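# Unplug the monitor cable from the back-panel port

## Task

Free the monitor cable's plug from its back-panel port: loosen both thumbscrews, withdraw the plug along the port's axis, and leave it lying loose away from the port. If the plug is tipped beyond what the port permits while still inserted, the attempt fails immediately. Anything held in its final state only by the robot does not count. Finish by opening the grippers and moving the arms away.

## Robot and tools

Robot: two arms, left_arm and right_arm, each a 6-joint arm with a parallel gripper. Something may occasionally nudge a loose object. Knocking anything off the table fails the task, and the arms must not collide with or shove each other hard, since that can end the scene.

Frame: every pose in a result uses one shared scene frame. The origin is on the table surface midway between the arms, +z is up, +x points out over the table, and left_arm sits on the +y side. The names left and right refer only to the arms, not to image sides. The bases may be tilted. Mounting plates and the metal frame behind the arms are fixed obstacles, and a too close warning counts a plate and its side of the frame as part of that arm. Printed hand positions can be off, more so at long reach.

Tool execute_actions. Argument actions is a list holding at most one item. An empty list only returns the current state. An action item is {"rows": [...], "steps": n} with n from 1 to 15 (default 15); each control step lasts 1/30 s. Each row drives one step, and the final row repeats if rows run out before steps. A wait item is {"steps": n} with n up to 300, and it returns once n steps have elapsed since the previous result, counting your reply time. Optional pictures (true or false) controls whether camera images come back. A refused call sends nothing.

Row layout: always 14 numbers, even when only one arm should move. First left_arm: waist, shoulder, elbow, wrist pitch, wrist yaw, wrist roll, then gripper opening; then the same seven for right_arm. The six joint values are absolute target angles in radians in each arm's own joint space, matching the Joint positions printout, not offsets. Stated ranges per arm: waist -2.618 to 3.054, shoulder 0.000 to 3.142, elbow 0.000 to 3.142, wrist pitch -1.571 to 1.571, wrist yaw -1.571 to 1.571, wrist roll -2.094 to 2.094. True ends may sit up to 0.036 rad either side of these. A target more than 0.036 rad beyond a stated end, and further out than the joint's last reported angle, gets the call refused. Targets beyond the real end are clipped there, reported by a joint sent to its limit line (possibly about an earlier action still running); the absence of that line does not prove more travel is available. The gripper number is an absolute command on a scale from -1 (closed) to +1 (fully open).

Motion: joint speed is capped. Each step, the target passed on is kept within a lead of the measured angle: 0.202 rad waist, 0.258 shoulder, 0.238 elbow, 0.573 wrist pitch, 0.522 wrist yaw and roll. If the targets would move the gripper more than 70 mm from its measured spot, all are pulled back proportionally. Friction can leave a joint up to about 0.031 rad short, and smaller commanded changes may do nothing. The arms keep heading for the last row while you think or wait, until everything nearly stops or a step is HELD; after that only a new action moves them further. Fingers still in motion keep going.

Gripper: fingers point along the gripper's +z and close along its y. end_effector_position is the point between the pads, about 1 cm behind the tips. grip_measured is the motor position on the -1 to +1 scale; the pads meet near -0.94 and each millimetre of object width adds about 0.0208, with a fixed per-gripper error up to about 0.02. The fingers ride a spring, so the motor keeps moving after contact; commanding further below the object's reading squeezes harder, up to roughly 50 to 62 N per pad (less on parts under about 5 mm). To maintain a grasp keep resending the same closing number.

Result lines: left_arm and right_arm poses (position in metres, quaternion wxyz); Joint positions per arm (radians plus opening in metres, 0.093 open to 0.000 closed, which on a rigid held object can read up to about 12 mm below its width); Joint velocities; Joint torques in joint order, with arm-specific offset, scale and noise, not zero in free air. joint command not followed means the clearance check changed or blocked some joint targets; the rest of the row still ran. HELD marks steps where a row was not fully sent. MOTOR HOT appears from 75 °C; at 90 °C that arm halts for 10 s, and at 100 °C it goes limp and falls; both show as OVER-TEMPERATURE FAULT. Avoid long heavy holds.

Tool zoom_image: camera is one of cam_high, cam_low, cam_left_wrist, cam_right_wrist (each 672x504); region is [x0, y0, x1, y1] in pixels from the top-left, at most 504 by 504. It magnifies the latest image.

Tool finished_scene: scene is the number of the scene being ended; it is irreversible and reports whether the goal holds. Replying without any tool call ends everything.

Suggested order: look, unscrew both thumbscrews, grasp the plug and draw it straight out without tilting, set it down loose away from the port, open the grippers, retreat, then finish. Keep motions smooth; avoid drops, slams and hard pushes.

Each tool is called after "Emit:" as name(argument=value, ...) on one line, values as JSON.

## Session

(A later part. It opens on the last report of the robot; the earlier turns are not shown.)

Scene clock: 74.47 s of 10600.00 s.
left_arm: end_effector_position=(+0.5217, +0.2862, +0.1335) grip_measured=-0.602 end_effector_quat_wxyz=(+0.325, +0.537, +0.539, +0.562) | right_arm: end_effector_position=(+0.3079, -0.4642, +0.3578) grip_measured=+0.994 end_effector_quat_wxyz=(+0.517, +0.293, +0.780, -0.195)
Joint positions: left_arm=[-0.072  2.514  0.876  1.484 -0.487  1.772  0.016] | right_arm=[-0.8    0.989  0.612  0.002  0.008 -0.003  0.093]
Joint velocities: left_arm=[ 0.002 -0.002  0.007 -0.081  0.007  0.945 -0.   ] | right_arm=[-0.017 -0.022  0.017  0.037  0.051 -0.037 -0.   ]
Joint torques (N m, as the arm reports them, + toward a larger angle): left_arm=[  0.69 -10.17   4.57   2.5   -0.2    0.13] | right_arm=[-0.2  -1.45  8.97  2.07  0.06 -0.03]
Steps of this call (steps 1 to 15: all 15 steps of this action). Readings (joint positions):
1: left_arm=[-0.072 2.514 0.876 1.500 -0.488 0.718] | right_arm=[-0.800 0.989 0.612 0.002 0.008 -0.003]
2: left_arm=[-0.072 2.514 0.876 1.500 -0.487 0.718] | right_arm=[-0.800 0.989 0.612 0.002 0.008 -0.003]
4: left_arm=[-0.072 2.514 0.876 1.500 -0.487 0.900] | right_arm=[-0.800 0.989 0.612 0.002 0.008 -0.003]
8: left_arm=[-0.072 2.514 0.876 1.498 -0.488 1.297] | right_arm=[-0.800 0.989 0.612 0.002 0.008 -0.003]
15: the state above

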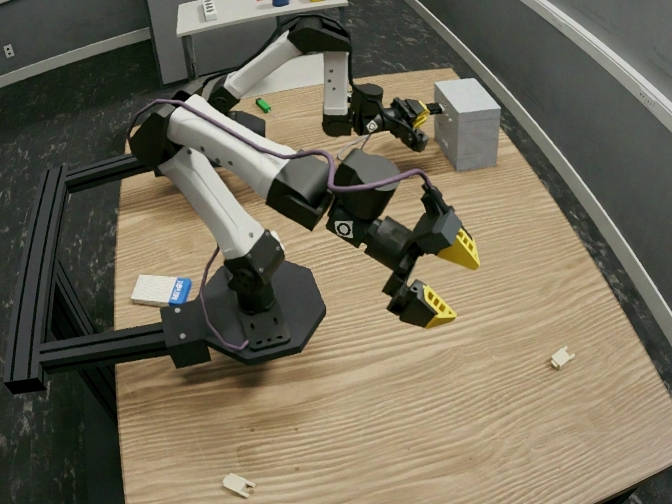

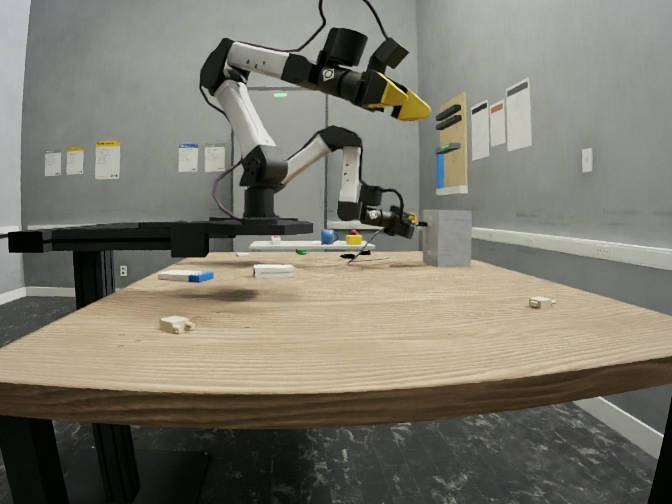

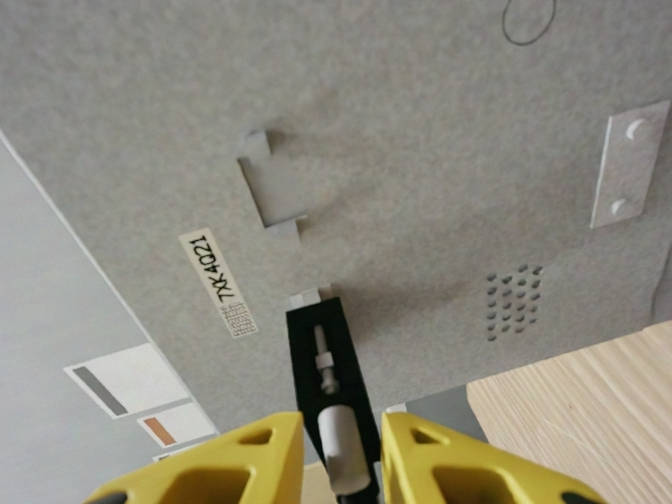

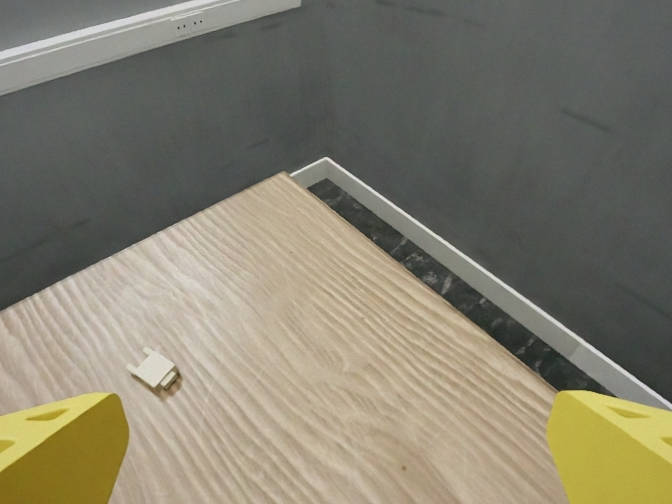

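About 15 rad done; eight more strokes.

Emit:
execute_actions(actions=[{"rows":[[-0.065,2.515,0.89,1.49,-0.5,1.95,-0.92,-0.8,1,0.6,0,0,0,1],[-0.065,2.515,0.89,1.49,-0.5,1.95,-0.92,-0.8,1,0.6,0,0,0,1],[-0.065,2.515,0.89,1.49,-0.5,0.5,-0.92,-0.8,1,0.6,0,0,0,1]]}], pictures=false)

Emit:
execute_actions(actions=[{"rows":[[-0.065,2.515,0.89,1.49,-0.5,0.72,-0.6,-0.8,1,0.6,0,0,0,1],[-0.065,2.515,0.89,1.49,-0.5,0.72,-0.6,-0.8,1,0.6,0,0,0,1],[-0.065,2.515,0.89,1.49,-0.5,2.09,-0.6,-0.8,1,0.6,0,0,0,1]]}], pictures=false)

Emit:
execute_actions(actions=[{"rows":[[-0.065,2.515,0.89,1.49,-0.5,1.95,-0.92,-0.8,1,0.6,0,0,0,1],[-0.065,2.515,0.89,1.49,-0.5,1.95,-0.92,-0.8,1,0.6,0,0,0,1],[-0.065,2.515,0.89,1.49,-0.5,0.5,-0.92,-0.8,1,0.6,0,0,0,1]]}], pictures=false)

Emit:
execute_actions(actions=[{"rows":[[-0.065,2.515,0.89,1.49,-0.5,0.72,-0.6,-0.8,1,0.6,0,0,0,1],[-0.065,2.515,0.89,1.49,-0.5,0.72,-0.6,-0.8,1,0.6,0,0,0,1],[-0.065,2.515,0.89,1.49,-0.5,2.09,-0.6,-0.8,1,0.6,0,0,0,1]]}], pictures=false)

Emit:
execute_actions(actions=[{"rows":[[-0.065,2.515,0.89,1.49,-0.5,1.95,-0.92,-0.8,1,0.6,0,0,0,1],[-0.065,2.515,0.89,1.49,-0.5,1.95,-0.92,-0.8,1,0.6,0,0,0,1],[-0.065,2.515,0.89,1.49,-0.5,0.5,-0.92,-0.8,1,0.6,0,0,0,1]]}], pictures=false)

Emit:
execute_actions(actions=[{"rows":[[-0.065,2.515,0.89,1.49,-0.5,0.72,-0.6,-0.8,1,0.6,0,0,0,1],[-0.065,2.515,0.89,1.49,-0.5,0.72,-0.6,-0.8,1,0.6,0,0,0,1],[-0.065,2.515,0.89,1.49,-0.5,2.09,-0.6,-0.8,1,0.6,0,0,0,1]]}], pictures=false)

Emit:
execute_actions(actions=[{"rows":[[-0.065,2.515,0.89,1.49,-0.5,1.95,-0.92,-0.8,1,0.6,0,0,0,1],[-0.065,2.515,0.89,1.49,-0.5,1.95,-0.92,-0.8,1,0.6,0,0,0,1],[-0.065,2.515,0.89,1.49,-0.5,0.5,-0.92,-0.8,1,0.6,0,0,0,1]]}], pictures=false)

Emit:
execute_actions(actions=[{"rows":[[-0.065,2.515,0.89,1.49,-0.5,0.72,-0.6,-0.8,1,0.6,0,0,0,1],[-0.065,2.515,0.89,1.49,-0.5,0.72,-0.6,-0.8,1,0.6,0,0,0,1],[-0.065,2.515,0.89,1.49,-0.5,2.09,-0.6,-0.8,1,0.6,0,0,0,1]]}], pictures=false)

Emit:
execute_actions(actions=[{"rows":[[-0.065,2.515,0.89,1.49,-0.5,1.95,-0.92,-0.8,1,0.6,0,0,0,1],[-0.065,2.515,0.89,1.49,-0.5,1.95,-0.92,-0.8,1,0.6,0,0,0,1],[-0.065,2.515,0.89,1.49,-0.5,0.5,-0.92,-0.8,1,0.6,0,0,0,1]]}], pictures=false)

Emit:
execute_actions(actions=[{"rows":[[-0.065,2.515,0.89,1.49,-0.5,0.72,-0.6,-0.8,1,0.6,0,0,0,1],[-0.065,2.515,0.89,1.49,-0.5,0.72,-0.6,-0.8,1,0.6,0,0,0,1],[-0.065,2.515,0.89,1.49,-0.5,2.09,-0.6,-0.8,1,0.6,0,0,0,1]]}], pictures=false)

Emit:
execute_actions(actions=[{"rows":[[-0.065,2.515,0.89,1.49,-0.5,1.95,-0.92,-0.8,1,0.6,0,0,0,1],[-0.065,2.515,0.89,1.49,-0.5,1.95,-0.92,-0.8,1,0.6,0,0,0,1],[-0.065,2.515,0.89,1.49,-0.5,0.5,-0.92,-0.8,1,0.6,0,0,0,1]]}], pictures=false)

Emit:
execute_actions(actions=[{"rows":[[-0.065,2.515,0.89,1.49,-0.5,0.72,-0.6,-0.8,1,0.6,0,0,0,1],[-0.065,2.515,0.89,1.49,-0.5,0.72,-0.6,-0.8,1,0.6,0,0,0,1],[-0.065,2.515,0.89,1.49,-0.5,2.09,-0.6,-0.8,1,0.6,0,0,0,1]]}], pictures=false)

Emit:
execute_actions(actions=[{"rows":[[-0.065,2.515,0.89,1.49,-0.5,1.95,-0.92,-0.8,1,0.6,0,0,0,1],[-0.065,2.515,0.89,1.49,-0.5,1.95,-0.92,-0.8,1,0.6,0,0,0,1],[-0.065,2.515,0.89,1.49,-0.5,0.5,-0.92,-0.8,1,0.6,0,0,0,1]]}], pictures=false)

Emit:
execute_actions(actions=[{"rows":[[-0.065,2.515,0.89,1.49,-0.5,0.72,-0.6,-0.8,1,0.6,0,0,0,1],[-0.065,2.515,0.89,1.49,-0.5,0.72,-0.6,-0.8,1,0.6,0,0,0,1],[-0.065,2.515,0.89,1.49,-0.5,2.09,-0.6,-0.8,1,0.6,0,0,0,1]]}], pictures=false)

Emit:
execute_actions(actions=[{"rows":[[-0.065,2.515,0.89,1.49,-0.5,1.95,-0.92,-0.8,1,0.6,0,0,0,1],[-0.065,2.515,0.89,1.49,-0.5,1.95,-0.92,-0.8,1,0.6,0,0,0,1],[-0.065,2.515,0.89,1.49,-0.5,0.5,-0.92,-0.8,1,0.6,0,0,0,1]]}], pictures=false)

Emit:
execute_actions(actions=[{"rows":[[-0.065,2.515,0.89,1.49,-0.5,0.72,-0.6,-0.8,1,0.6,0,0,0,1],[-0.065,2.515,0.89,1.49,-0.5,0.72,-0.6,-0.8,1,0.6,0,0,0,1],[-0.065,2.515,0.89,1.49,-0.5,1.92,-0.6,-0.8,1,0.6,0,0,0,1]]}])

Emit:
zoom_image(camera="cam_left_wrist", region=[220,264,460,504])

Scene clock: 97.90 s of 10600.00 s.
left_arm: end_effector_position=(+0.5223, +0.2855, +0.1371) grip_measured=-0.907 end_effector_quat_wxyz=(+0.568, +0.195, +0.730, +0.326) | right_arm: end_effector_position=(+0.3079, -0.4642, +0.3578) grip_measured=+0.994 end_effector_quat_wxyz=(+0.517, +0.293, +0.780, -0.195)
Joint positions: left_arm=[-0.073  2.514  0.876  1.5   -0.485  0.732  0.002] | right_arm=[-0.8    0.989  0.612  0.002  0.008 -0.003  0.093]
Joint velocities: left_arm=[-0.007 -0.002 -0.007  0.022 -0.095 -1.429 -0.   ] | right_arm=[-0.027  0.012  0.012  0.051  0.037 -0.007 -0.   ]
Joint torques (N m, as the arm reports them, + toward a larger angle): left_arm=[  0.71 -10.28   4.51   2.1   -0.12  -0.25] | right_arm=[-0.32 -1.52  9.02  2.09  0.05 -0.05]
Steps of this call (steps 1 to 30: the robot went on to your last target; steps 31 to 90: nothing new was sent; then 19.93 s passed at rest; steps 91 to 105: all 15 steps of this action). Readings (joint positions):
91: left_arm=[-0.072 2.514 0.876 1.465 -0.483 1.908] | right_arm=[-0.800 0.989 0.612 0.002 0.008 -0.003]
92: left_arm=[-0.073 2.514 0.876 1.472 -0.481 1.913] | right_arm=[-0.800 0.989 0.612 0.002 0.008 -0.003]
94: left_arm=[-0.073 2.514 0.876 1.474 -0.479 1.730] | right_arm=[-0.800 0.989 0.612 0.002 0.008 -0.003]
98: left_arm=[-0.073 2.514 0.876 1.484 -0.477 1.333] | right_arm=[-0.800 0.989 0.612 0.002 0.008 -0.003]
105: the state above

Scene clock: 98.40 s of 10600.00 s.
left_arm: end_effector_position=(+0.5215, +0.2860, +0.1320) grip_measured=-0.602 end_effector_quat_wxyz=(+0.293, +0.567, +0.510, +0.577) | right_arm: end_effector_position=(+0.3079, -0.4642, +0.3578) grip_measured=+0.994 end_effector_quat_wxyz=(+0.517, +0.293, +0.780, -0.195)
Joint positions: left_arm=[-0.072  2.514  0.876  1.477 -0.485  1.878  0.016] | right_arm=[-0.8    0.989  0.612  0.002  0.008 -0.003  0.093]
Joint velocities: left_arm=[ 0.002 -0.012 -0.017 -0.227  0.081  1.326  0.   ] | right_arm=[-0.002  0.002 -0.007 -0.022 -0.081  0.051 -0.   ]
Joint torques (N m, as the arm reports them, + toward a larger angle): left_arm=[  0.57 -10.21   4.54   2.64  -0.25   0.16] | right_arm=[-0.46 -1.62  9.15  2.14  0.02 -0.06]
Steps of this call (steps 1 to 15: all 15 steps of this action). Readings (joint positions):
1: left_arm=[-0.073 2.514 0.876 1.501 -0.487 0.723] | right_arm=[-0.800 0.989 0.612 0.002 0.008 -0.003]
2: left_arm=[-0.073 2.514 0.876 1.501 -0.487 0.723] | right_arm=[-0.800 0.989 0.612 0.002 0.008 -0.003]
4: left_arm=[-0.073 2.514 0.876 1.501 -0.487 0.905] | right_arm=[-0.800 0.989 0.612 0.002 0.008 -0.003]
8: left_arm=[-0.072 2.514 0.876 1.500 -0.489 1.302] | right_arm=[-0.800 0.989 0.612 0.002 0.008 -0.003]
15: the state above

Scene clock: 98.90 s of 10600.00 s.
left_arm: end_effector_position=(+0.5222, +0.2863, +0.1367) grip_measured=-0.907 end_effector_quat_wxyz=(+0.567, +0.193, +0.731, +0.326) | right_arm: end_effector_position=(+0.3079, -0.4642, +0.3578) grip_measured=+0.994 end_effector_quat_wxyz=(+0.517, +0.293, +0.780, -0.195)
Joint positions: left_arm=[-0.072  2.514  0.876  1.498 -0.488  0.727  0.002] | right_arm=[-0.8    0.989  0.612  0.002  0.008 -0.003  0.093]
Joint velocities: left_arm=[-0.012 -0.002 -0.012 -0.007 -0.007 -1.399 -0.001] | right_arm=[-0.002  0.002  0.002  0.007 -0.022  0.022 -0.   ]
Joint torques (N m, as the arm reports them, + toward a larger angle): left_arm=[  0.38 -10.25   4.63   2.12  -0.11  -0.25] | right_arm=[-0.31 -1.52  9.13  2.09  0.07  0.05]
Steps of this call (steps 1 to 15: all 15 steps of this action). Readings (joint positions):
1: left_arm=[-0.072 2.514 0.876 1.472 -0.485 1.894] | right_arm=[-0.800 0.989 0.612 0.002 0.008 -0.003]
2: left_arm=[-0.072 2.514 0.876 1.474 -0.483 1.902] | right_arm=[-0.800 0.989 0.612 0.002 0.008 -0.003]
4: left_arm=[-0.072 2.514 0.876 1.476 -0.481 1.719] | right_arm=[-0.800 0.989 0.612 0.002 0.008 -0.003]
8: left_arm=[-0.072 2.514 0.876 1.484 -0.480 1.322] | right_arm=[-0.800 0.989 0.612 0.002 0.008 -0.003]
15: the state above

Scene clock: 99.40 s of 10600.00 s.
left_arm: end_effector_position=(+0.5216, +0.2859, +0.1321) grip_measured=-0.602 end_effector_quat_wxyz=(+0.294, +0.567, +0.510, +0.577) | right_arm: end_effector_position=(+0.3079, -0.4642, +0.3578) grip_measured=+0.994 end_effector_quat_wxyz=(+0.517, +0.293, +0.780, -0.195)
Joint positions: left_arm=[-0.072  2.514  0.876  1.478 -0.485  1.877  0.016] | right_arm=[-0.8    0.989  0.612  0.002  0.008 -0.003  0.093]
Joint velocities: left_arm=[-0.022  0.002 -0.007 -0.256 -0.022  1.238 -0.   ] | right_arm=[-0.002 -0.002 -0.002 -0.081  0.066 -0.007 -0.001]
Joint torques (N m, as the arm reports them, + toward a larger angle): left_arm=[  0.61 -10.4    4.61   2.65  -0.24   0.18] | right_arm=[-0.19 -1.48  9.25  2.04  0.01 -0.07]
Steps of this call (steps 1 to 15: all 15 steps of this action). Readings (joint positions):
1: left_arm=[-0.072 2.514 0.876 1.500 -0.488 0.718] | right_arm=[-0.800 0.989 0.612 0.002 0.008 -0.003]
2: left_arm=[-0.072 2.514 0.876 1.500 -0.487 0.718] | right_arm=[-0.800 0.989 0.612 0.002 0.008 -0.003]
4: left_arm=[-0.072 2.514 0.876 1.499 -0.487 0.901] | right_arm=[-0.800 0.989 0.612 0.002 0.008 -0.003]
8: left_arm=[-0.072 2.514 0.876 1.498 -0.488 1.297] | right_arm=[-0.800 0.989 0.612 0.002 0.008 -0.003]
15: the state above

Scene clock: 99.90 s of 10600.00 s.
left_arm: end_effector_position=(+0.5222, +0.2862, +0.1367) grip_measured=-0.907 end_effector_quat_wxyz=(+0.567, +0.193, +0.731, +0.326) | right_arm: end_effector_position=(+0.3079, -0.4642, +0.3578) grip_measured=+0.994 end_effector_quat_wxyz=(+0.517, +0.293, +0.780, -0.195)
Joint positions: left_arm=[-0.072  2.514  0.876  1.498 -0.487  0.727  0.002] | right_arm=[-0.8    0.989  0.612  0.002  0.008 -0.003  0.093]
Joint velocities: left_arm=[ 0.017 -0.007 -0.007  0.007 -0.022 -1.37   0.   ] | right_arm=[ 0.002 -0.027  0.007  0.007 -0.007 -0.066  0.   ]
Joint torques (N m, as the arm reports them, + toward a larger angle): left_arm=[  0.49 -10.31   4.66   2.14  -0.08  -0.28] | right_arm=[-0.56 -1.36  9.03  2.11  0.   -0.06]
Steps of this call (steps 1 to 15: all 15 steps of this action). Readings (joint positions):
1: left_arm=[-0.072 2.514 0.876 1.472 -0.485 1.893] | right_arm=[-0.800 0.989 0.612 0.002 0.008 -0.003]
2: left_arm=[-0.072 2.514 0.876 1.474 -0.483 1.901] | right_arm=[-0.800 0.989 0.612 0.002 0.008 -0.003]
4: left_arm=[-0.072 2.514 0.876 1.476 -0.481 1.718] | right_arm=[-0.800 0.989 0.612 0.002 0.008 -0.003]
8: left_arm=[-0.072 2.514 0.876 1.484 -0.480 1.321] | right_arm=[-0.800 0.989 0.612 0.002 0.008 -0.003]
15: the state above

Scene clock: 100.40 s of 10600.00 s.
left_arm: end_effector_position=(+0.5216, +0.2859, +0.1322) grip_measured=-0.602 end_effector_quat_wxyz=(+0.294, +0.566, +0.510, +0.577) | right_arm: end_effector_position=(+0.3079, -0.4642, +0.3578) grip_measured=+0.994 end_effector_quat_wxyz=(+0.517, +0.293, +0.780, -0.195)
Joint positions: left_arm=[-0.072  2.514  0.876  1.478 -0.485  1.877  0.016] | right_arm=[-0.8    0.989  0.612  0.002  0.008 -0.003  0.093]
Joint velocities: left_arm=[-0.012  0.012  0.002 -0.139 -0.007  1.267 -0.001] | right_arm=[ 0.002 -0.017 -0.017  0.037 -0.066  0.007  0.001]
Joint torques (N m, as the arm reports them, + toward a larger angle): left_arm=[  0.67 -10.22   4.55   2.66  -0.23   0.16] | right_arm=[-0.12 -1.51  9.12  2.1   0.    0.06]
Steps of this call (steps 1 to 15: all 15 steps of this action). Readings (joint positions):
1: left_arm=[-0.072 2.514 0.876 1.500 -0.488 0.718] | right_arm=[-0.800 0.989 0.612 0.002 0.008 -0.003]
2: left_arm=[-0.072 2.514 0.876 1.500 -0.487 0.718] | right_arm=[-0.800 0.989 0.612 0.002 0.008 -0.003]
4: left_arm=[-0.072 2.514 0.876 1.500 -0.487 0.900] | right_arm=[-0.800 0.989 0.612 0.002 0.008 -0.003]
8: left_arm=[-0.072 2.514 0.876 1.499 -0.488 1.297] | right_arm=[-0.800 0.989 0.612 0.002 0.008 -0.003]
15: the state above

Scene clock: 100.90 s of 10600.00 s.
left_arm: end_effector_position=(+0.5222, +0.2862, +0.1367) grip_measured=-0.907 end_effector_quat_wxyz=(+0.567, +0.193, +0.731, +0.326) | right_arm: end_effector_position=(+0.3079, -0.4642, +0.3578) grip_measured=+0.994 end_effector_quat_wxyz=(+0.517, +0.293, +0.780, -0.195)
Joint positions: left_arm=[-0.072  2.514  0.876  1.498 -0.487  0.727  0.002] | right_arm=[-0.8    0.989  0.612  0.002  0.008 -0.003  0.093]
Joint velocities: left_arm=[-0.012 -0.002 -0.002  0.037 -0.051 -1.399 -0.001] | right_arm=[ 0.007 -0.002 -0.007  0.037 -0.007  0.022 -0.   ]
Joint torques (N m, as the arm reports them, + toward a larger angle): left_arm=[  0.54 -10.3    4.55   2.11  -0.1   -0.31] | right_arm=[-0.37 -1.46  9.01  2.11  0.01 -0.03]
Steps of this call (steps 1 to 15: all 15 steps of this action). Readings (joint positions):
1: left_arm=[-0.072 2.514 0.876 1.472 -0.485 1.893] | right_arm=[-0.800 0.989 0.612 0.002 0.008 -0.003]
2: left_arm=[-0.072 2.514 0.876 1.474 -0.483 1.901] | right_arm=[-0.800 0.989 0.612 0.002 0.008 -0.003]
4: left_arm=[-0.072 2.514 0.876 1.476 -0.481 1.718] | right_arm=[-0.800 0.989 0.612 0.002 0.008 -0.003]
8: left_arm=[-0.072 2.514 0.876 1.484 -0.480 1.321] | right_arm=[-0.800 0.989 0.612 0.002 0.008 -0.003]
15: the state above

Scene clock: 101.40 s of 10600.00 s.
left_arm: end_effector_position=(+0.5216, +0.2859, +0.1322) grip_measured=-0.602 end_effector_quat_wxyz=(+0.294, +0.566, +0.510, +0.577) | right_arm: end_effector_position=(+0.3079, -0.4642, +0.3578) grip_measured=+0.994 end_effector_quat_wxyz=(+0.517, +0.293, +0.780, -0.195)
Joint positions: left_arm=[-0.072  2.514  0.876  1.478 -0.485  1.877  0.016] | right_arm=[-0.8    0.989  0.612  0.002  0.008 -0.003  0.093]
Joint velocities: left_arm=[-0.012 -0.027 -0.012 -0.168 -0.007  1.37   0.   ] | right_arm=[ 0.017 -0.012  0.002  0.066 -0.022 -0.051  0.   ]
Joint torques (N m, as the arm reports them, + toward a larger angle): left_arm=[  0.57 -10.26   4.64   2.68  -0.25   0.13] | right_arm=[-0.37 -1.4   9.08  2.03  0.03  0.  ]
Steps of this call (steps 1 to 15: all 15 steps of this action). Readings (joint positions):
1: left_arm=[-0.072 2.514 0.876 1.500 -0.488 0.718] | right_arm=[-0.800 0.989 0.612 0.002 0.008 -0.003]
2: left_arm=[-0.072 2.514 0.876 1.500 -0.487 0.718] | right_arm=[-0.800 0.989 0.612 0.002 0.008 -0.003]
4: left_arm=[-0.072 2.514 0.876 1.500 -0.487 0.900] | right_arm=[-0.800 0.989 0.612 0.002 0.008 -0.003]
8: left_arm=[-0.072 2.514 0.876 1.499 -0.488 1.297] | right_arm=[-0.800 0.989 0.612 0.002 0.008 -0.003]
15: the state above

Scene clock: 101.90 s of 10600.00 s.
left_arm: end_effector_position=(+0.5222, +0.2862, +0.1367) grip_measured=-0.907 end_effector_quat_wxyz=(+0.567, +0.193, +0.731, +0.325) | right_arm: end_effector_position=(+0.3079, -0.4642, +0.3578) grip_measured=+0.994 end_effector_quat_wxyz=(+0.517, +0.293, +0.780, -0.195)
Joint positions: left_arm=[-0.072  2.514  0.876  1.498 -0.487  0.727  0.002] | right_arm=[-0.8    0.989  0.612  0.002  0.008 -0.003  0.093]
Joint velocities: left_arm=[-0.012  0.007 -0.007 -0.007 -0.051 -1.399 -0.   ] | right_arm=[-0.007  0.002 -0.012 -0.037 -0.066  0.051  0.   ]
Joint torques (N m, as the arm reports them, + toward a larger angle): left_arm=[  0.51 -10.31   4.76   2.07  -0.09  -0.31] | right_arm=[-0.29 -1.36  9.1   2.09 -0.01 -0.12]
Steps of this call (steps 1 to 15: all 15 steps of this action). Readings (joint positions):
1: left_arm=[-0.072 2.514 0.876 1.472 -0.485 1.893] | right_arm=[-0.800 0.989 0.612 0.002 0.008 -0.003]
2: left_arm=[-0.072 2.514 0.876 1.474 -0.483 1.901] | right_arm=[-0.800 0.989 0.612 0.002 0.008 -0.003]
4: left_arm=[-0.072 2.514 0.876 1.476 -0.481 1.718] | right_arm=[-0.800 0.989 0.612 0.002 0.008 -0.003]
8: left_arm=[-0.072 2.514 0.876 1.484 -0.480 1.321] | right_arm=[-0.800 0.989 0.612 0.002 0.008 -0.003]
15: the state above

Scene clock: 102.40 s of 10600.00 s.
left_arm: end_effector_position=(+0.5216, +0.2859, +0.1322) grip_measured=-0.602 end_effector_quat_wxyz=(+0.294, +0.566, +0.510, +0.577) | right_arm: end_effector_position=(+0.3079, -0.4642, +0.3578) grip_measured=+0.994 end_effector_quat_wxyz=(+0.517, +0.293, +0.780, -0.195)
Joint positions: left_arm=[-0.072  2.514  0.876  1.478 -0.485  1.876  0.016] | right_arm=[-0.8    0.989  0.612  0.002  0.008 -0.003  0.093]
Joint velocities: left_arm=[-0.007 -0.007 -0.012 -0.242  0.081  1.267  0.   ] | right_arm=[-0.002  0.017 -0.007 -0.095 -0.051 -0.037  0.001]
Joint torques (N m, as the arm reports them, + toward a larger angle): left_arm=[  0.56 -10.28   4.7    2.64  -0.21   0.13] | right_arm=[-0.22 -1.55  9.02  2.07  0.04 -0.03]
Steps of this call (steps 1 to 15: all 15 steps of this action). Readings (joint positions):
1: left_arm=[-0.072 2.514 0.876 1.500 -0.488 0.718] | right_arm=[-0.800 0.989 0.612 0.002 0.008 -0.003]
2: left_arm=[-0.072 2.514 0.876 1.500 -0.487 0.718] | right_arm=[-0.800 0.989 0.612 0.002 0.008 -0.003]
4: left_arm=[-0.072 2.514 0.876 1.500 -0.487 0.900] | right_arm=[-0.800 0.989 0.612 0.002 0.008 -0.003]
8: left_arm=[-0.072 2.514 0.876 1.499 -0.488 1.297] | right_arm=[-0.800 0.989 0.612 0.002 0.008 -0.003]
15: the state above

Scene clock: 102.90 s of 10600.00 s.
left_arm: end_effector_position=(+0.5222, +0.2861, +0.1367) grip_measured=-0.907 end_effector_quat_wxyz=(+0.567, +0.193, +0.731, +0.325) | right_arm: end_effector_position=(+0.3079, -0.4642, +0.3578) grip_measured=+0.994 end_effector_quat_wxyz=(+0.517, +0.293, +0.780, -0.195)
Joint positions: left_arm=[-0.073  2.514  0.876  1.498 -0.488  0.726  0.002] | right_arm=[-0.8    0.989  0.612  0.002  0.008 -0.003  0.093]
Joint velocities: left_arm=[-0.002  0.007 -0.002 -0.066 -0.066 -1.355 -0.001] | right_arm=[ 0.002  0.012 -0.007 -0.037 -0.007 -0.022 -0.   ]
Joint torques (N m, as the arm reports them, + toward a larger angle): left_arm=[  0.61 -10.39   4.58   2.11  -0.07  -0.27] | right_arm=[-0.25 -1.58  9.19  2.14 -0.02  0.  ]
Steps of this call (steps 1 to 15: all 15 steps of this action). Readings (joint positions):
1: left_arm=[-0.072 2.514 0.876 1.472 -0.485 1.893] | right_arm=[-0.800 0.989 0.612 0.002 0.008 -0.003]
2: left_arm=[-0.073 2.514 0.876 1.474 -0.484 1.901] | right_arm=[-0.800 0.989 0.612 0.002 0.008 -0.003]
4: left_arm=[-0.073 2.514 0.876 1.477 -0.482 1.718] | right_arm=[-0.800 0.989 0.612 0.002 0.008 -0.003]
8: left_arm=[-0.073 2.514 0.876 1.484 -0.480 1.320] | right_arm=[-0.800 0.989 0.612 0.002 0.008 -0.003]
15: the state above

Scene clock: 103.40 s of 10600.00 s.
left_arm: end_effector_position=(+0.5215, +0.2858, +0.1321) grip_measured=-0.602 end_effector_quat_wxyz=(+0.294, +0.566, +0.510, +0.577) | right_arm: end_effector_position=(+0.3079, -0.4642, +0.3578) grip_measured=+0.994 end_effector_quat_wxyz=(+0.517, +0.293, +0.780, -0.195)
Joint positions: left_arm=[-0.073  2.514  0.876  1.478 -0.485  1.876  0.016] | right_arm=[-0.8    0.989  0.612  0.002  0.008 -0.003  0.093]
Joint velocities: left_arm=[ 0.007 -0.017 -0.022 -0.198 -0.037  1.253  0.002] | right_arm=[-0.002  0.017  0.002 -0.007  0.066 -0.081 -0.001]
Joint torques (N m, as the arm reports them, + toward a larger angle): left_arm=[  0.54 -10.1    4.64   2.65  -0.23   0.14] | right_arm=[-0.18 -1.43  9.27  2.07 -0.01  0.05]
Steps of this call (steps 1 to 15: all 15 steps of this action). Readings (joint positions):
1: left_arm=[-0.073 2.514 0.876 1.500 -0.489 0.718] | right_arm=[-0.800 0.989 0.612 0.002 0.008 -0.003]
2: left_arm=[-0.073 2.514 0.876 1.500 -0.487 0.718] | right_arm=[-0.800 0.989 0.612 0.002 0.008 -0.003]
4: left_arm=[-0.073 2.514 0.876 1.499 -0.487 0.900] | right_arm=[-0.800 0.989 0.612 0.002 0.008 -0.003]
8: left_arm=[-0.073 2.514 0.876 1.498 -0.489 1.297] | right_arm=[-0.800 0.989 0.612 0.002 0.008 -0.003]
15: the state above

Scene clock: 103.90 s of 10600.00 s.
left_arm: end_effector_position=(+0.5223, +0.2860, +0.1367) grip_measured=-0.906 end_effector_quat_wxyz=(+0.568, +0.193, +0.731, +0.325) | right_arm: end_effector_position=(+0.3079, -0.4642, +0.3578) grip_measured=+0.994 end_effector_quat_wxyz=(+0.517, +0.293, +0.780, -0.195)
Joint positions: left_arm=[-0.072  2.514  0.876  1.499 -0.485  0.726  0.002] | right_arm=[-0.8    0.989  0.612  0.002  0.008 -0.003  0.093]
Joint velocities: left_arm=[ 0.002 -0.002  0.002  0.037 -0.081 -1.311 -0.001] | right_arm=[-0.002 -0.002 -0.007  0.007 -0.007  0.022 -0.   ]
Joint torques (N m, as the arm reports them, + toward a larger angle): left_arm=[  0.59 -10.29   4.62   2.14  -0.05  -0.29] | right_arm=[-0.37 -1.53  9.11  2.09 -0.01 -0.04]
Steps of this call (steps 1 to 15: all 15 steps of this action). Readings (joint positions):
1: left_arm=[-0.073 2.514 0.876 1.472 -0.485 1.893] | right_arm=[-0.800 0.989 0.612 0.002 0.008 -0.003]
2: left_arm=[-0.073 2.514 0.876 1.474 -0.483 1.901] | right_arm=[-0.800 0.989 0.612 0.002 0.008 -0.003]
4: left_arm=[-0.073 2.514 0.876 1.477 -0.480 1.718] | right_arm=[-0.800 0.989 0.612 0.002 0.008 -0.003]
8: left_arm=[-0.073 2.514 0.876 1.484 -0.478 1.320] | right_arm=[-0.800 0.989 0.612 0.002 0.008 -0.003]
15: the state above

Scene clock: 104.40 s of 10600.00 s.
left_arm: end_effector_position=(+0.5216, +0.2859, +0.1322) grip_measured=-0.602 end_effector_quat_wxyz=(+0.294, +0.566, +0.510, +0.577) | right_arm: end_effector_position=(+0.3079, -0.4642, +0.3578) grip_measured=+0.994 end_effector_quat_wxyz=(+0.517, +0.293, +0.780, -0.195)
Joint positions: left_arm=[-0.072  2.514  0.876  1.478 -0.485  1.876  0.016] | right_arm=[-0.8    0.989  0.612  0.002  0.008 -0.003  0.093]
Joint velocities: left_arm=[-0.007  0.012 -0.007 -0.168  0.081  1.267 -0.   ] | right_arm=[-0.002 -0.012  0.007 -0.022 -0.022  0.037 -0.001]
Joint torques (N m, as the arm reports them, + toward a larger angle): left_arm=[  0.68 -10.19   4.49   2.7   -0.23   0.15] | right_arm=[-0.19 -1.46  9.    2.13  0.03 -0.04]
Steps of this call (steps 1 to 15: all 15 steps of this action). Readings (joint positions):
1: left_arm=[-0.072 2.514 0.876 1.500 -0.486 0.718] | right_arm=[-0.800 0.989 0.612 0.002 0.008 -0.003]
2: left_arm=[-0.072 2.514 0.876 1.501 -0.484 0.718] | right_arm=[-0.800 0.989 0.612 0.002 0.008 -0.003]
4: left_arm=[-0.072 2.514 0.876 1.500 -0.485 0.900] | right_arm=[-0.800 0.989 0.612 0.002 0.008 -0.003]
8: left_arm=[-0.072 2.514 0.876 1.500 -0.488 1.297] | right_arm=[-0.800 0.989 0.612 0.002 0.008 -0.003]
15: the state above

Scene clock: 104.90 s of 10600.00 s.
left_arm: end_effector_position=(+0.5223, +0.2858, +0.1367) grip_measured=-0.907 end_effector_quat_wxyz=(+0.568, +0.193, +0.731, +0.325) | right_arm: end_effector_position=(+0.3079, -0.4642, +0.3578) grip_measured=+0.994 end_effector_quat_wxyz=(+0.517, +0.293, +0.780, -0.195)
Joint positions: left_arm=[-0.073  2.514  0.876  1.499 -0.486  0.726  0.002] | right_arm=[-0.8    0.989  0.612  0.002  0.008 -0.003  0.093]
Joint velocities: left_arm=[ 0.017 -0.012  0.002  0.051 -0.125 -1.341  0.001] | right_arm=[ 0.012 -0.007 -0.002 -0.066 -0.007 -0.037 -0.   ]
Joint torques (N m, as the arm reports them, + toward a larger angle): left_arm=[  0.61 -10.31   4.68   2.09  -0.08  -0.23] | right_arm=[-0.29 -1.68  9.13  2.07  0.07  0.02]
Steps of this call (steps 1 to 15: all 15 steps of this action). Readings (joint positions):
1: left_arm=[-0.072 2.514 0.876 1.472 -0.484 1.893] | right_arm=[-0.800 0.989 0.612 0.002 0.008 -0.003]
2: left_arm=[-0.072 2.514 0.876 1.474 -0.482 1.901] | right_arm=[-0.800 0.989 0.612 0.002 0.008 -0.003]
4: left_arm=[-0.073 2.514 0.876 1.477 -0.480 1.718] | right_arm=[-0.800 0.989 0.612 0.002 0.008 -0.003]
8: left_arm=[-0.073 2.514 0.876 1.484 -0.479 1.320] | right_arm=[-0.800 0.989 0.612 0.002 0.008 -0.003]
15: the state above

Scene clock: 105.40 s of 10600.00 s.
left_arm: end_effector_position=(+0.5217, +0.2861, +0.1334) grip_measured=-0.602 end_effector_quat_wxyz=(+0.325, +0.537, +0.539, +0.562) | right_arm: end_effector_position=(+0.3079, -0.4642, +0.3578) grip_measured=+0.994 end_effector_quat_wxyz=(+0.517, +0.293, +0.780, -0.195)
Joint positions: left_arm=[-0.072  2.514  0.876  1.484 -0.487  1.772  0.016] | right_arm=[-0.8    0.989  0.612  0.002  0.008 -0.003  0.093]
Joint velocities: left_arm=[-0.002  0.002 -0.007 -0.168 -0.022  0.886 -0.001] | right_arm=[-0.032 -0.007  0.007 -0.007  0.007  0.007 -0.   ]
Joint torques (N m, as the arm reports them, + toward a larger angle): left_arm=[  0.55 -10.26   4.51   2.46  -0.18   0.14] | right_arm=[-0.23 -1.42  9.16  2.06  0.05 -0.03]
Steps of this call (steps 1 to 15: all 15 steps of this action). Readings (joint positions):
1: left_arm=[-0.073 2.514 0.876 1.500 -0.487 0.717] | right_arm=[-0.800 0.989 0.612 0.002 0.008 -0.003]
2: left_arm=[-0.073 2.514 0.876 1.500 -0.486 0.717] | right_arm=[-0.800 0.989 0.612 0.002 0.008 -0.003]
4: left_arm=[-0.072 2.514 0.876 1.500 -0.487 0.900] | right_arm=[-0.800 0.989 0.612 0.002 0.008 -0.003]
8: left_arm=[-0.072 2.514 0.876 1.499 -0.488 1.296] | right_arm=[-0.800 0.989 0.612 0.002 0.008 -0.003]
15: the state above

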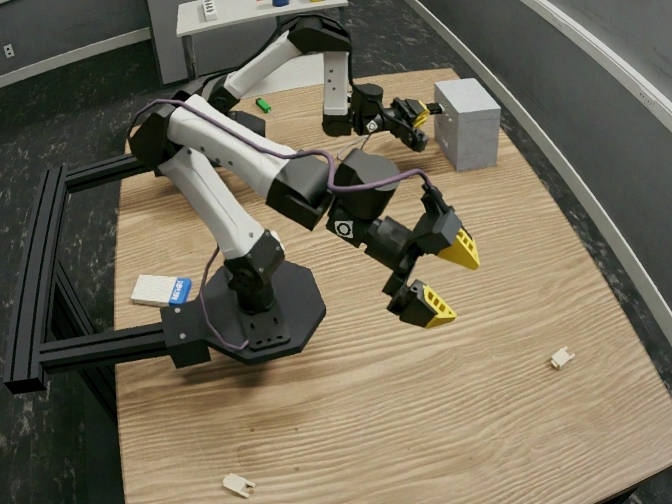

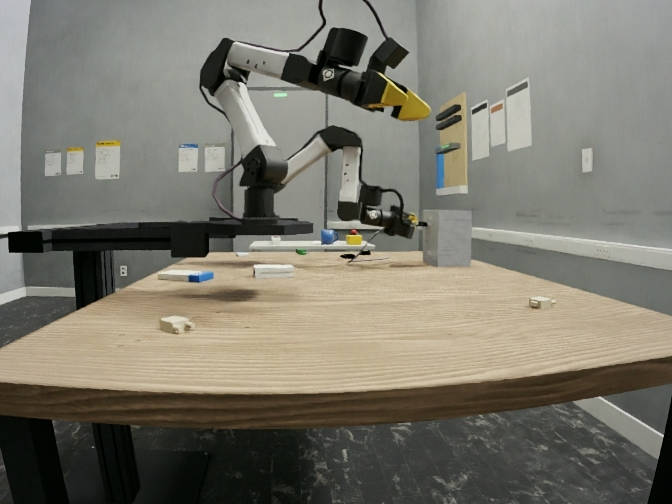

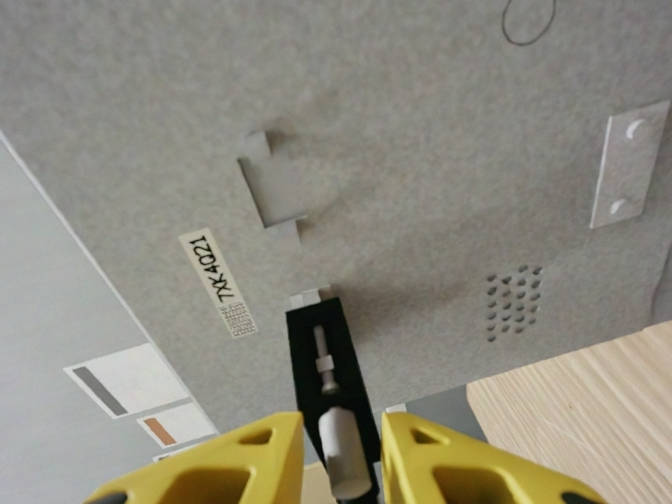

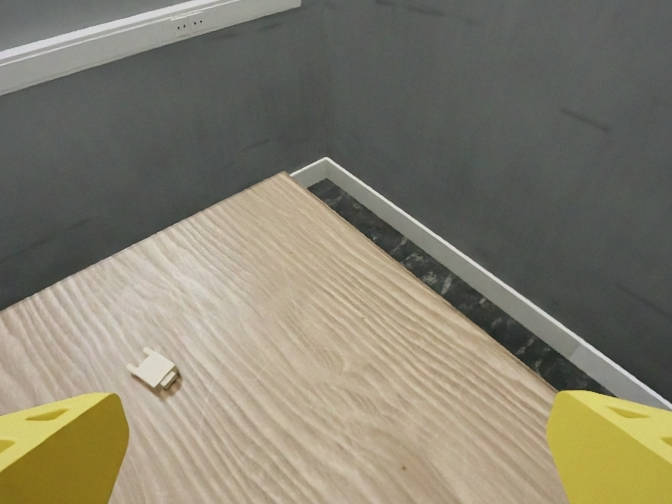

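Region (220, 264, 460, 504) of cam_left_wrist's 672x504 image, scaled by 2.100, with more detail than that image has.

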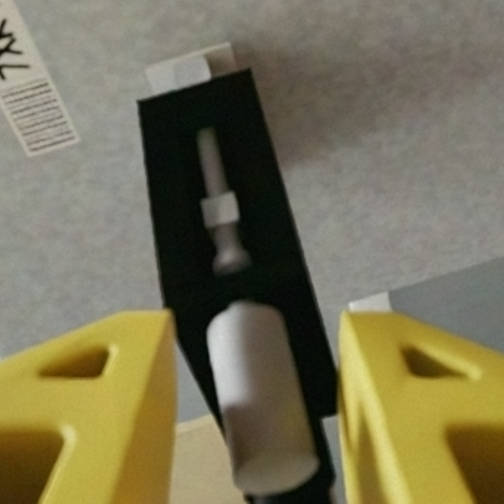

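Emit:
execute_actions(actions=[{"rows":[[-0.065,2.515,0.89,1.49,-0.5,1.95,-0.92,-0.8,1,0.6,0,0,0,1],[-0.065,2.515,0.89,1.49,-0.5,1.95,-0.92,-0.8,1,0.6,0,0,0,1],[-0.065,2.515,0.89,1.49,-0.5,0.5,-0.92,-0.8,1,0.6,0,0,0,1]]}], pictures=false)

Emit:
execute_actions(actions=[{"rows":[[-0.065,2.515,0.89,1.49,-0.5,0.72,-0.6,-0.8,1,0.6,0,0,0,1],[-0.065,2.515,0.89,1.49,-0.5,0.72,-0.6,-0.8,1,0.6,0,0,0,1],[-0.065,2.515,0.89,1.49,-0.5,2.09,-0.6,-0.8,1,0.6,0,0,0,1]]}], pictures=false)

Emit:
execute_actions(actions=[{"rows":[[-0.065,2.515,0.89,1.49,-0.5,1.95,-0.92,-0.8,1,0.6,0,0,0,1],[-0.065,2.515,0.89,1.49,-0.5,1.95,-0.92,-0.8,1,0.6,0,0,0,1],[-0.065,2.515,0.89,1.49,-0.5,0.5,-0.92,-0.8,1,0.6,0,0,0,1]]}], pictures=false)

Emit:
execute_actions(actions=[{"rows":[[-0.065,2.515,0.89,1.49,-0.5,0.72,-0.6,-0.8,1,0.6,0,0,0,1],[-0.065,2.515,0.89,1.49,-0.5,0.72,-0.6,-0.8,1,0.6,0,0,0,1],[-0.065,2.515,0.89,1.49,-0.5,2.09,-0.6,-0.8,1,0.6,0,0,0,1]]}], pictures=false)

Emit:
execute_actions(actions=[{"rows":[[-0.065,2.515,0.89,1.49,-0.5,1.95,-0.92,-0.8,1,0.6,0,0,0,1],[-0.065,2.515,0.89,1.49,-0.5,1.95,-0.92,-0.8,1,0.6,0,0,0,1],[-0.065,2.515,0.89,1.49,-0.5,0.5,-0.92,-0.8,1,0.6,0,0,0,1]]}], pictures=false)

Emit:
execute_actions(actions=[{"rows":[[-0.065,2.515,0.89,1.49,-0.5,0.72,-0.6,-0.8,1,0.6,0,0,0,1],[-0.065,2.515,0.89,1.49,-0.5,0.72,-0.6,-0.8,1,0.6,0,0,0,1],[-0.065,2.515,0.89,1.49,-0.5,2.09,-0.6,-0.8,1,0.6,0,0,0,1]]}], pictures=false)

Emit:
execute_actions(actions=[{"rows":[[-0.065,2.515,0.89,1.49,-0.5,1.95,-0.92,-0.8,1,0.6,0,0,0,1],[-0.065,2.515,0.89,1.49,-0.5,1.95,-0.92,-0.8,1,0.6,0,0,0,1],[-0.065,2.515,0.89,1.49,-0.5,0.5,-0.92,-0.8,1,0.6,0,0,0,1]]}], pictures=false)

Emit:
execute_actions(actions=[{"rows":[[-0.065,2.515,0.89,1.49,-0.5,0.72,-0.6,-0.8,1,0.6,0,0,0,1],[-0.065,2.515,0.89,1.49,-0.5,0.72,-0.6,-0.8,1,0.6,0,0,0,1],[-0.065,2.515,0.89,1.49,-0.5,1.92,-0.6,-0.8,1,0.6,0,0,0,1]]}])

Emit:
zoom_image(camera="cam_left_wrist", region=[220,264,460,504])

Scene clock: 122.77 s of 10600.00 s.
left_arm: end_effector_position=(+0.5223, +0.2853, +0.1372) grip_measured=-0.907 end_effector_quat_wxyz=(+0.568, +0.195, +0.730, +0.326) | right_arm: end_effector_position=(+0.3079, -0.4642, +0.3578) grip_measured=+0.994 end_effector_quat_wxyz=(+0.517, +0.293, +0.780, -0.195)
Joint positions: left_arm=[-0.074  2.514  0.876  1.501 -0.485  0.732  0.002] | right_arm=[-0.8    0.989  0.612  0.002  0.008 -0.003  0.093]
Joint velocities: left_arm=[ 0.007 -0.017  0.002  0.022 -0.11  -1.502 -0.001] | right_arm=[ 0.002 -0.002 -0.007 -0.022 -0.022  0.007  0.   ]
Joint torques (N m, as the arm reports them, + toward a larger angle): left_arm=[  0.5  -10.43   4.65   2.02  -0.1   -0.2 ] | right_arm=[-0.22 -1.82  9.09  2.1   0.02 -0.01]
Steps of this call (steps 1 to 30: the robot went on to your last target; steps 31 to 90: nothing new was sent; then 13.87 s passed at rest; steps 91 to 105: all 15 steps of this action). Readings (joint positions):
91: left_arm=[-0.072 2.514 0.876 1.465 -0.483 1.908] | right_arm=[-0.800 0.989 0.612 0.002 0.008 -0.003]
92: left_arm=[-0.073 2.514 0.876 1.472 -0.480 1.913] | right_arm=[-0.800 0.989 0.612 0.002 0.008 -0.003]
94: left_arm=[-0.074 2.514 0.876 1.475 -0.479 1.730] | right_arm=[-0.800 0.989 0.612 0.002 0.008 -0.003]
98: left_arm=[-0.074 2.514 0.876 1.484 -0.477 1.333] | right_arm=[-0.800 0.989 0.612 0.002 0.008 -0.003]
105: the state above

Scene clock: 123.27 s of 10600.00 s.
left_arm: end_effector_position=(+0.5215, +0.2860, +0.1319) grip_measured=-0.602 end_effector_quat_wxyz=(+0.293, +0.567, +0.510, +0.577) | right_arm: end_effector_position=(+0.3079, -0.4642, +0.3578) grip_measured=+0.994 end_effector_quat_wxyz=(+0.517, +0.293, +0.780, -0.195)
Joint positions: left_arm=[-0.072  2.514  0.876  1.477 -0.485  1.878  0.016] | right_arm=[-0.8    0.989  0.612  0.002  0.008 -0.003  0.093]
Joint velocities: left_arm=[ 0.002  0.002 -0.012 -0.168  0.051  1.341  0.001] | right_arm=[-0.017 -0.012 -0.002  0.022 -0.037 -0.022 -0.   ]
Joint torques (N m, as the arm reports them, + toward a larger angle): left_arm=[  0.77 -10.14   4.68   2.67  -0.2    0.17] | right_arm=[-0.46 -1.45  9.01  2.07  0.02 -0.02]
Steps of this call (steps 1 to 15: all 15 steps of this action). Readings (joint positions):
1: left_arm=[-0.074 2.514 0.876 1.502 -0.487 0.722] | right_arm=[-0.800 0.989 0.612 0.002 0.008 -0.003]
2: left_arm=[-0.074 2.514 0.876 1.502 -0.486 0.722] | right_arm=[-0.800 0.989 0.612 0.002 0.008 -0.003]
4: left_arm=[-0.073 2.514 0.876 1.502 -0.487 0.904] | right_arm=[-0.800 0.989 0.612 0.002 0.008 -0.003]
8: left_arm=[-0.072 2.514 0.876 1.500 -0.489 1.301] | right_arm=[-0.800 0.989 0.612 0.002 0.008 -0.003]
15: the state above

Scene clock: 123.77 s of 10600.00 s.
left_arm: end_effector_position=(+0.5223, +0.2858, +0.1367) grip_measured=-0.906 end_effector_quat_wxyz=(+0.568, +0.193, +0.731, +0.325) | right_arm: end_effector_position=(+0.3079, -0.4642, +0.3578) grip_measured=+0.994 end_effector_quat_wxyz=(+0.517, +0.293, +0.780, -0.195)
Joint positions: left_arm=[-0.072  2.514  0.876  1.499 -0.485  0.727  0.002] | right_arm=[-0.8    0.989  0.612  0.002  0.008 -0.003  0.093]
Joint velocities: left_arm=[-0.012 -0.002 -0.007  0.11   0.022 -1.429 -0.001] | right_arm=[-0.002  0.002  0.012 -0.037  0.022  0.037  0.   ]
Joint torques (N m, as the arm reports them, + toward a larger angle): left_arm=[  0.64 -10.28   4.8    2.1   -0.07  -0.29] | right_arm=[-0.22 -1.69  9.13  2.03 -0.01 -0.03]
Steps of this call (steps 1 to 15: all 15 steps of this action). Readings (joint positions):
1: left_arm=[-0.072 2.514 0.876 1.472 -0.485 1.894] | right_arm=[-0.800 0.989 0.612 0.002 0.008 -0.003]
2: left_arm=[-0.073 2.514 0.876 1.474 -0.483 1.902] | right_arm=[-0.800 0.989 0.612 0.002 0.008 -0.003]
4: left_arm=[-0.073 2.514 0.876 1.477 -0.480 1.719] | right_arm=[-0.800 0.989 0.612 0.002 0.008 -0.003]
8: left_arm=[-0.073 2.514 0.876 1.484 -0.478 1.321] | right_arm=[-0.800 0.989 0.612 0.002 0.008 -0.003]
15: the state above

Scene clock: 124.27 s of 10600.00 s.
left_arm: end_effector_position=(+0.5216, +0.2859, +0.1321) grip_measured=-0.602 end_effector_quat_wxyz=(+0.294, +0.567, +0.510, +0.577) | right_arm: end_effector_position=(+0.3079, -0.4642, +0.3578) grip_measured=+0.994 end_effector_quat_wxyz=(+0.517, +0.293, +0.780, -0.195)
Joint positions: left_arm=[-0.072  2.514  0.876  1.478 -0.485  1.877  0.016] | right_arm=[-0.8    0.989  0.612  0.002  0.008 -0.003  0.093]
Joint velocities: left_arm=[-0.012 -0.012 -0.017 -0.227  0.022  1.37   0.   ] | right_arm=[-0.002 -0.012 -0.002 -0.037  0.007 -0.066  0.   ]
Joint torques (N m, as the arm reports them, + toward a larger angle): left_arm=[  0.63 -10.24   4.69   2.67  -0.22   0.19] | right_arm=[-0.18 -1.4   8.93  2.12  0.04 -0.05]
Steps of this call (steps 1 to 15: all 15 steps of this action). Readings (joint positions):
1: left_arm=[-0.072 2.514 0.876 1.500 -0.486 0.718] | right_arm=[-0.800 0.989 0.612 0.002 0.008 -0.003]
2: left_arm=[-0.072 2.514 0.876 1.500 -0.485 0.718] | right_arm=[-0.800 0.989 0.612 0.002 0.008 -0.003]
4: left_arm=[-0.072 2.514 0.876 1.500 -0.485 0.900] | right_arm=[-0.800 0.989 0.612 0.002 0.008 -0.003]
8: left_arm=[-0.072 2.514 0.876 1.499 -0.488 1.297] | right_arm=[-0.800 0.989 0.612 0.002 0.008 -0.003]
15: the state above

Scene clock: 124.77 s of 10600.00 s.
left_arm: end_effector_position=(+0.5223, +0.2858, +0.1368) grip_measured=-0.907 end_effector_quat_wxyz=(+0.568, +0.193, +0.731, +0.325) | right_arm: end_effector_position=(+0.3079, -0.4642, +0.3578) grip_measured=+0.994 end_effector_quat_wxyz=(+0.517, +0.293, +0.780, -0.195)
Joint positions: left_arm=[-0.073  2.514  0.876  1.499 -0.486  0.726  0.002] | right_arm=[-0.8    0.989  0.612  0.002  0.008 -0.003  0.093]
Joint velocities: left_arm=[-0.007 -0.002 -0.012  0.066 -0.125 -1.326 -0.001] | right_arm=[-0.007 -0.012 -0.002 -0.007 -0.066  0.022  0.001]
Joint torques (N m, as the arm reports them, + toward a larger angle): left_arm=[  0.63 -10.22   4.79   2.01  -0.11  -0.26] | right_arm=[-0.44 -1.69  9.2   2.08  0.01 -0.04]
Steps of this call (steps 1 to 15: all 15 steps of this action). Readings (joint positions):
1: left_arm=[-0.072 2.514 0.876 1.472 -0.484 1.893] | right_arm=[-0.800 0.989 0.612 0.002 0.008 -0.003]
2: left_arm=[-0.073 2.514 0.876 1.474 -0.482 1.901] | right_arm=[-0.800 0.989 0.612 0.002 0.008 -0.003]
4: left_arm=[-0.073 2.514 0.876 1.477 -0.480 1.718] | right_arm=[-0.800 0.989 0.612 0.002 0.008 -0.003]
8: left_arm=[-0.073 2.514 0.876 1.484 -0.478 1.320] | right_arm=[-0.800 0.989 0.612 0.002 0.008 -0.003]
15: the state above

Scene clock: 125.27 s of 10600.00 s.
left_arm: end_effector_position=(+0.5215, +0.2859, +0.1320) grip_measured=-0.602 end_effector_quat_wxyz=(+0.294, +0.567, +0.510, +0.577) | right_arm: end_effector_position=(+0.3079, -0.4642, +0.3578) grip_measured=+0.994 end_effector_quat_wxyz=(+0.517, +0.293, +0.780, -0.195)
Joint positions: left_arm=[-0.072  2.514  0.876  1.477 -0.485  1.876  0.016] | right_arm=[-0.8    0.989  0.612  0.002  0.008 -0.003  0.093]
Joint velocities: left_arm=[ 0.002 -0.007 -0.002 -0.227  0.051  1.385  0.   ] | right_arm=[-0.007 -0.017 -0.017 -0.022  0.066 -0.037 -0.   ]
Joint torques (N m, as the arm reports them, + toward a larger angle): left_arm=[  0.47 -10.41   4.56   2.62  -0.25   0.16] | right_arm=[-0.37 -1.69  9.16  2.13  0.02 -0.01]
Steps of this call (steps 1 to 15: all 15 steps of this action). Readings (joint positions):
1: left_arm=[-0.073 2.514 0.876 1.500 -0.487 0.718] | right_arm=[-0.800 0.989 0.612 0.002 0.008 -0.003]
2: left_arm=[-0.073 2.514 0.876 1.500 -0.486 0.718] | right_arm=[-0.800 0.989 0.612 0.002 0.008 -0.003]
4: left_arm=[-0.072 2.514 0.876 1.500 -0.486 0.900] | right_arm=[-0.800 0.989 0.612 0.002 0.008 -0.003]
8: left_arm=[-0.072 2.514 0.876 1.499 -0.488 1.297] | right_arm=[-0.800 0.989 0.612 0.002 0.008 -0.003]
15: the state above

Scene clock: 125.77 s of 10600.00 s.
left_arm: end_effector_position=(+0.5223, +0.2858, +0.1368) grip_measured=-0.906 end_effector_quat_wxyz=(+0.568, +0.193, +0.731, +0.325) | right_arm: end_effector_position=(+0.3079, -0.4642, +0.3578) grip_measured=+0.994 end_effector_quat_wxyz=(+0.517, +0.293, +0.780, -0.195)
Joint positions: left_arm=[-0.072  2.514  0.876  1.499 -0.485  0.726  0.002] | right_arm=[-0.8    0.989  0.612  0.002  0.008 -0.003  0.093]
Joint velocities: left_arm=[ 0.012  0.002  0.012 -0.037 -0.051 -1.414  0.001] | right_arm=[ 0.002  0.007  0.002  0.051 -0.037  0.022 -0.001]
Joint torques (N m, as the arm reports them, + toward a larger angle): left_arm=[  0.66 -10.08   4.62   2.11  -0.11  -0.25] | right_arm=[-0.38 -1.53  9.12  2.11  0.02 -0.04]
Steps of this call (steps 1 to 15: all 15 steps of this action). Readings (joint positions):
1: left_arm=[-0.072 2.514 0.876 1.472 -0.485 1.893] | right_arm=[-0.800 0.989 0.612 0.002 0.008 -0.003]
2: left_arm=[-0.073 2.514 0.876 1.474 -0.482 1.901] | right_arm=[-0.800 0.989 0.612 0.002 0.008 -0.003]
4: left_arm=[-0.073 2.514 0.876 1.477 -0.480 1.718] | right_arm=[-0.800 0.989 0.612 0.002 0.008 -0.003]
8: left_arm=[-0.073 2.514 0.876 1.484 -0.478 1.320] | right_arm=[-0.800 0.989 0.612 0.002 0.008 -0.003]
15: the state above

Scene clock: 126.27 s of 10600.00 s.
left_arm: end_effector_position=(+0.5217, +0.2861, +0.1335) grip_measured=-0.602 end_effector_quat_wxyz=(+0.325, +0.537, +0.539, +0.562) | right_arm: end_effector_position=(+0.3079, -0.4642, +0.3578) grip_measured=+0.994 end_effector_quat_wxyz=(+0.517, +0.293, +0.780, -0.195)
Joint positions: left_arm=[-0.072  2.514  0.876  1.484 -0.487  1.772  0.016] | right_arm=[-0.8    0.989  0.612  0.002  0.008 -0.003  0.093]
Joint velocities: left_arm=[-0.002 -0.007 -0.012 -0.125 -0.066  0.901  0.001] | right_arm=[-0.007  0.007  0.022 -0.022  0.007 -0.007  0.   ]
Joint torques (N m, as the arm reports them, + toward a larger angle): left_arm=[  0.64 -10.22   4.51   2.51  -0.17   0.13] | right_arm=[-0.16 -1.59  9.01  2.1  -0.01 -0.02]
Steps of this call (steps 1 to 15: all 15 steps of this action). Readings (joint positions):
1: left_arm=[-0.072 2.514 0.876 1.500 -0.486 0.718] | right_arm=[-0.800 0.989 0.612 0.002 0.008 -0.003]
2: left_arm=[-0.072 2.514 0.876 1.500 -0.485 0.718] | right_arm=[-0.800 0.989 0.612 0.002 0.008 -0.003]
4: left_arm=[-0.072 2.514 0.876 1.500 -0.485 0.900] | right_arm=[-0.800 0.989 0.612 0.002 0.008 -0.003]
8: left_arm=[-0.072 2.514 0.876 1.499 -0.488 1.297] | right_arm=[-0.800 0.989 0.612 0.002 0.008 -0.003]
15: the state above

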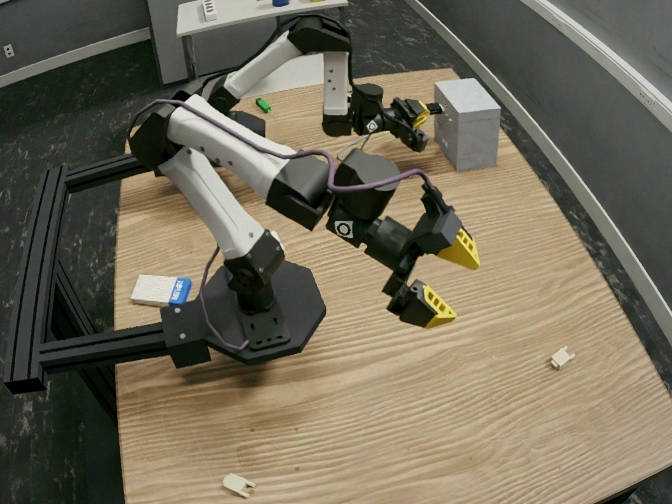

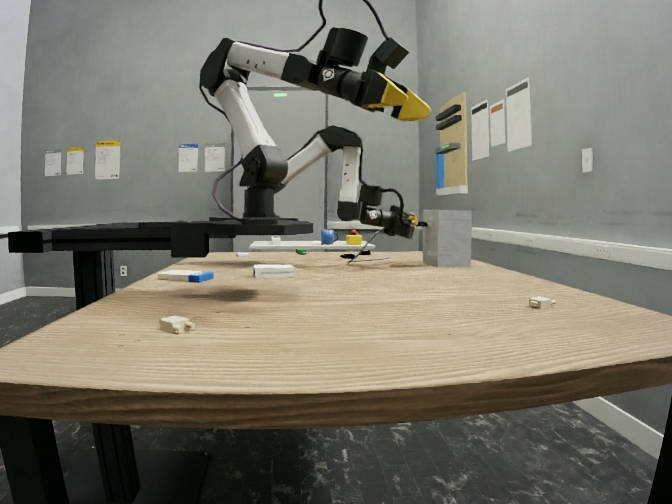

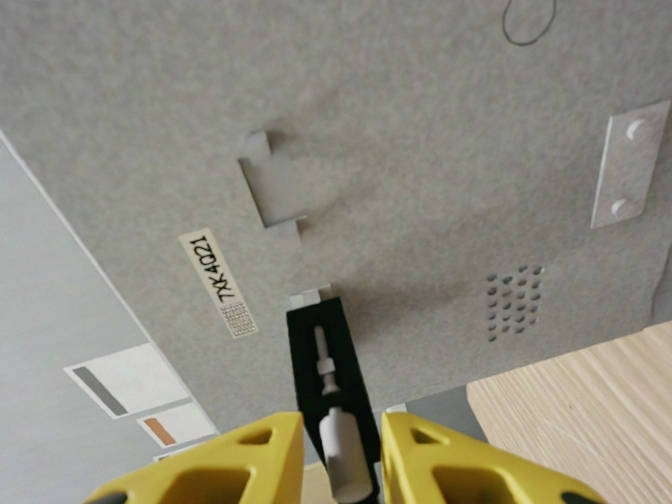

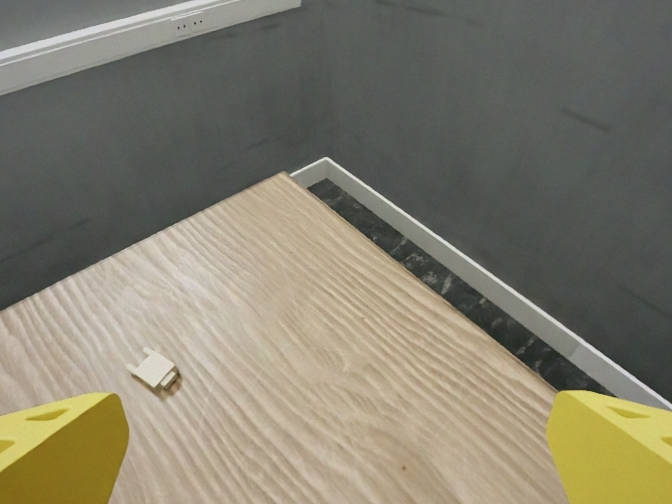

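Region (220, 264, 460, 504) of cam_left_wrist's 672x504 image, scaled by 2.100, with more detail than that image has.

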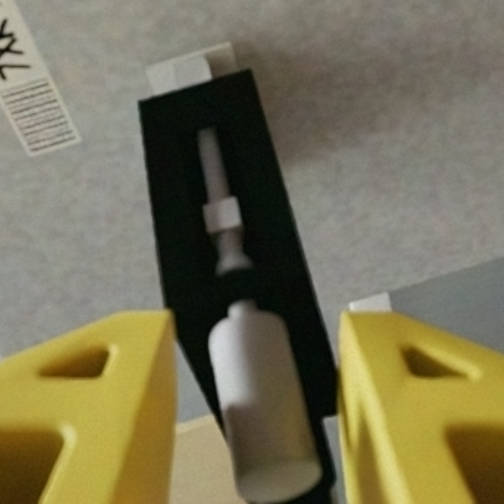

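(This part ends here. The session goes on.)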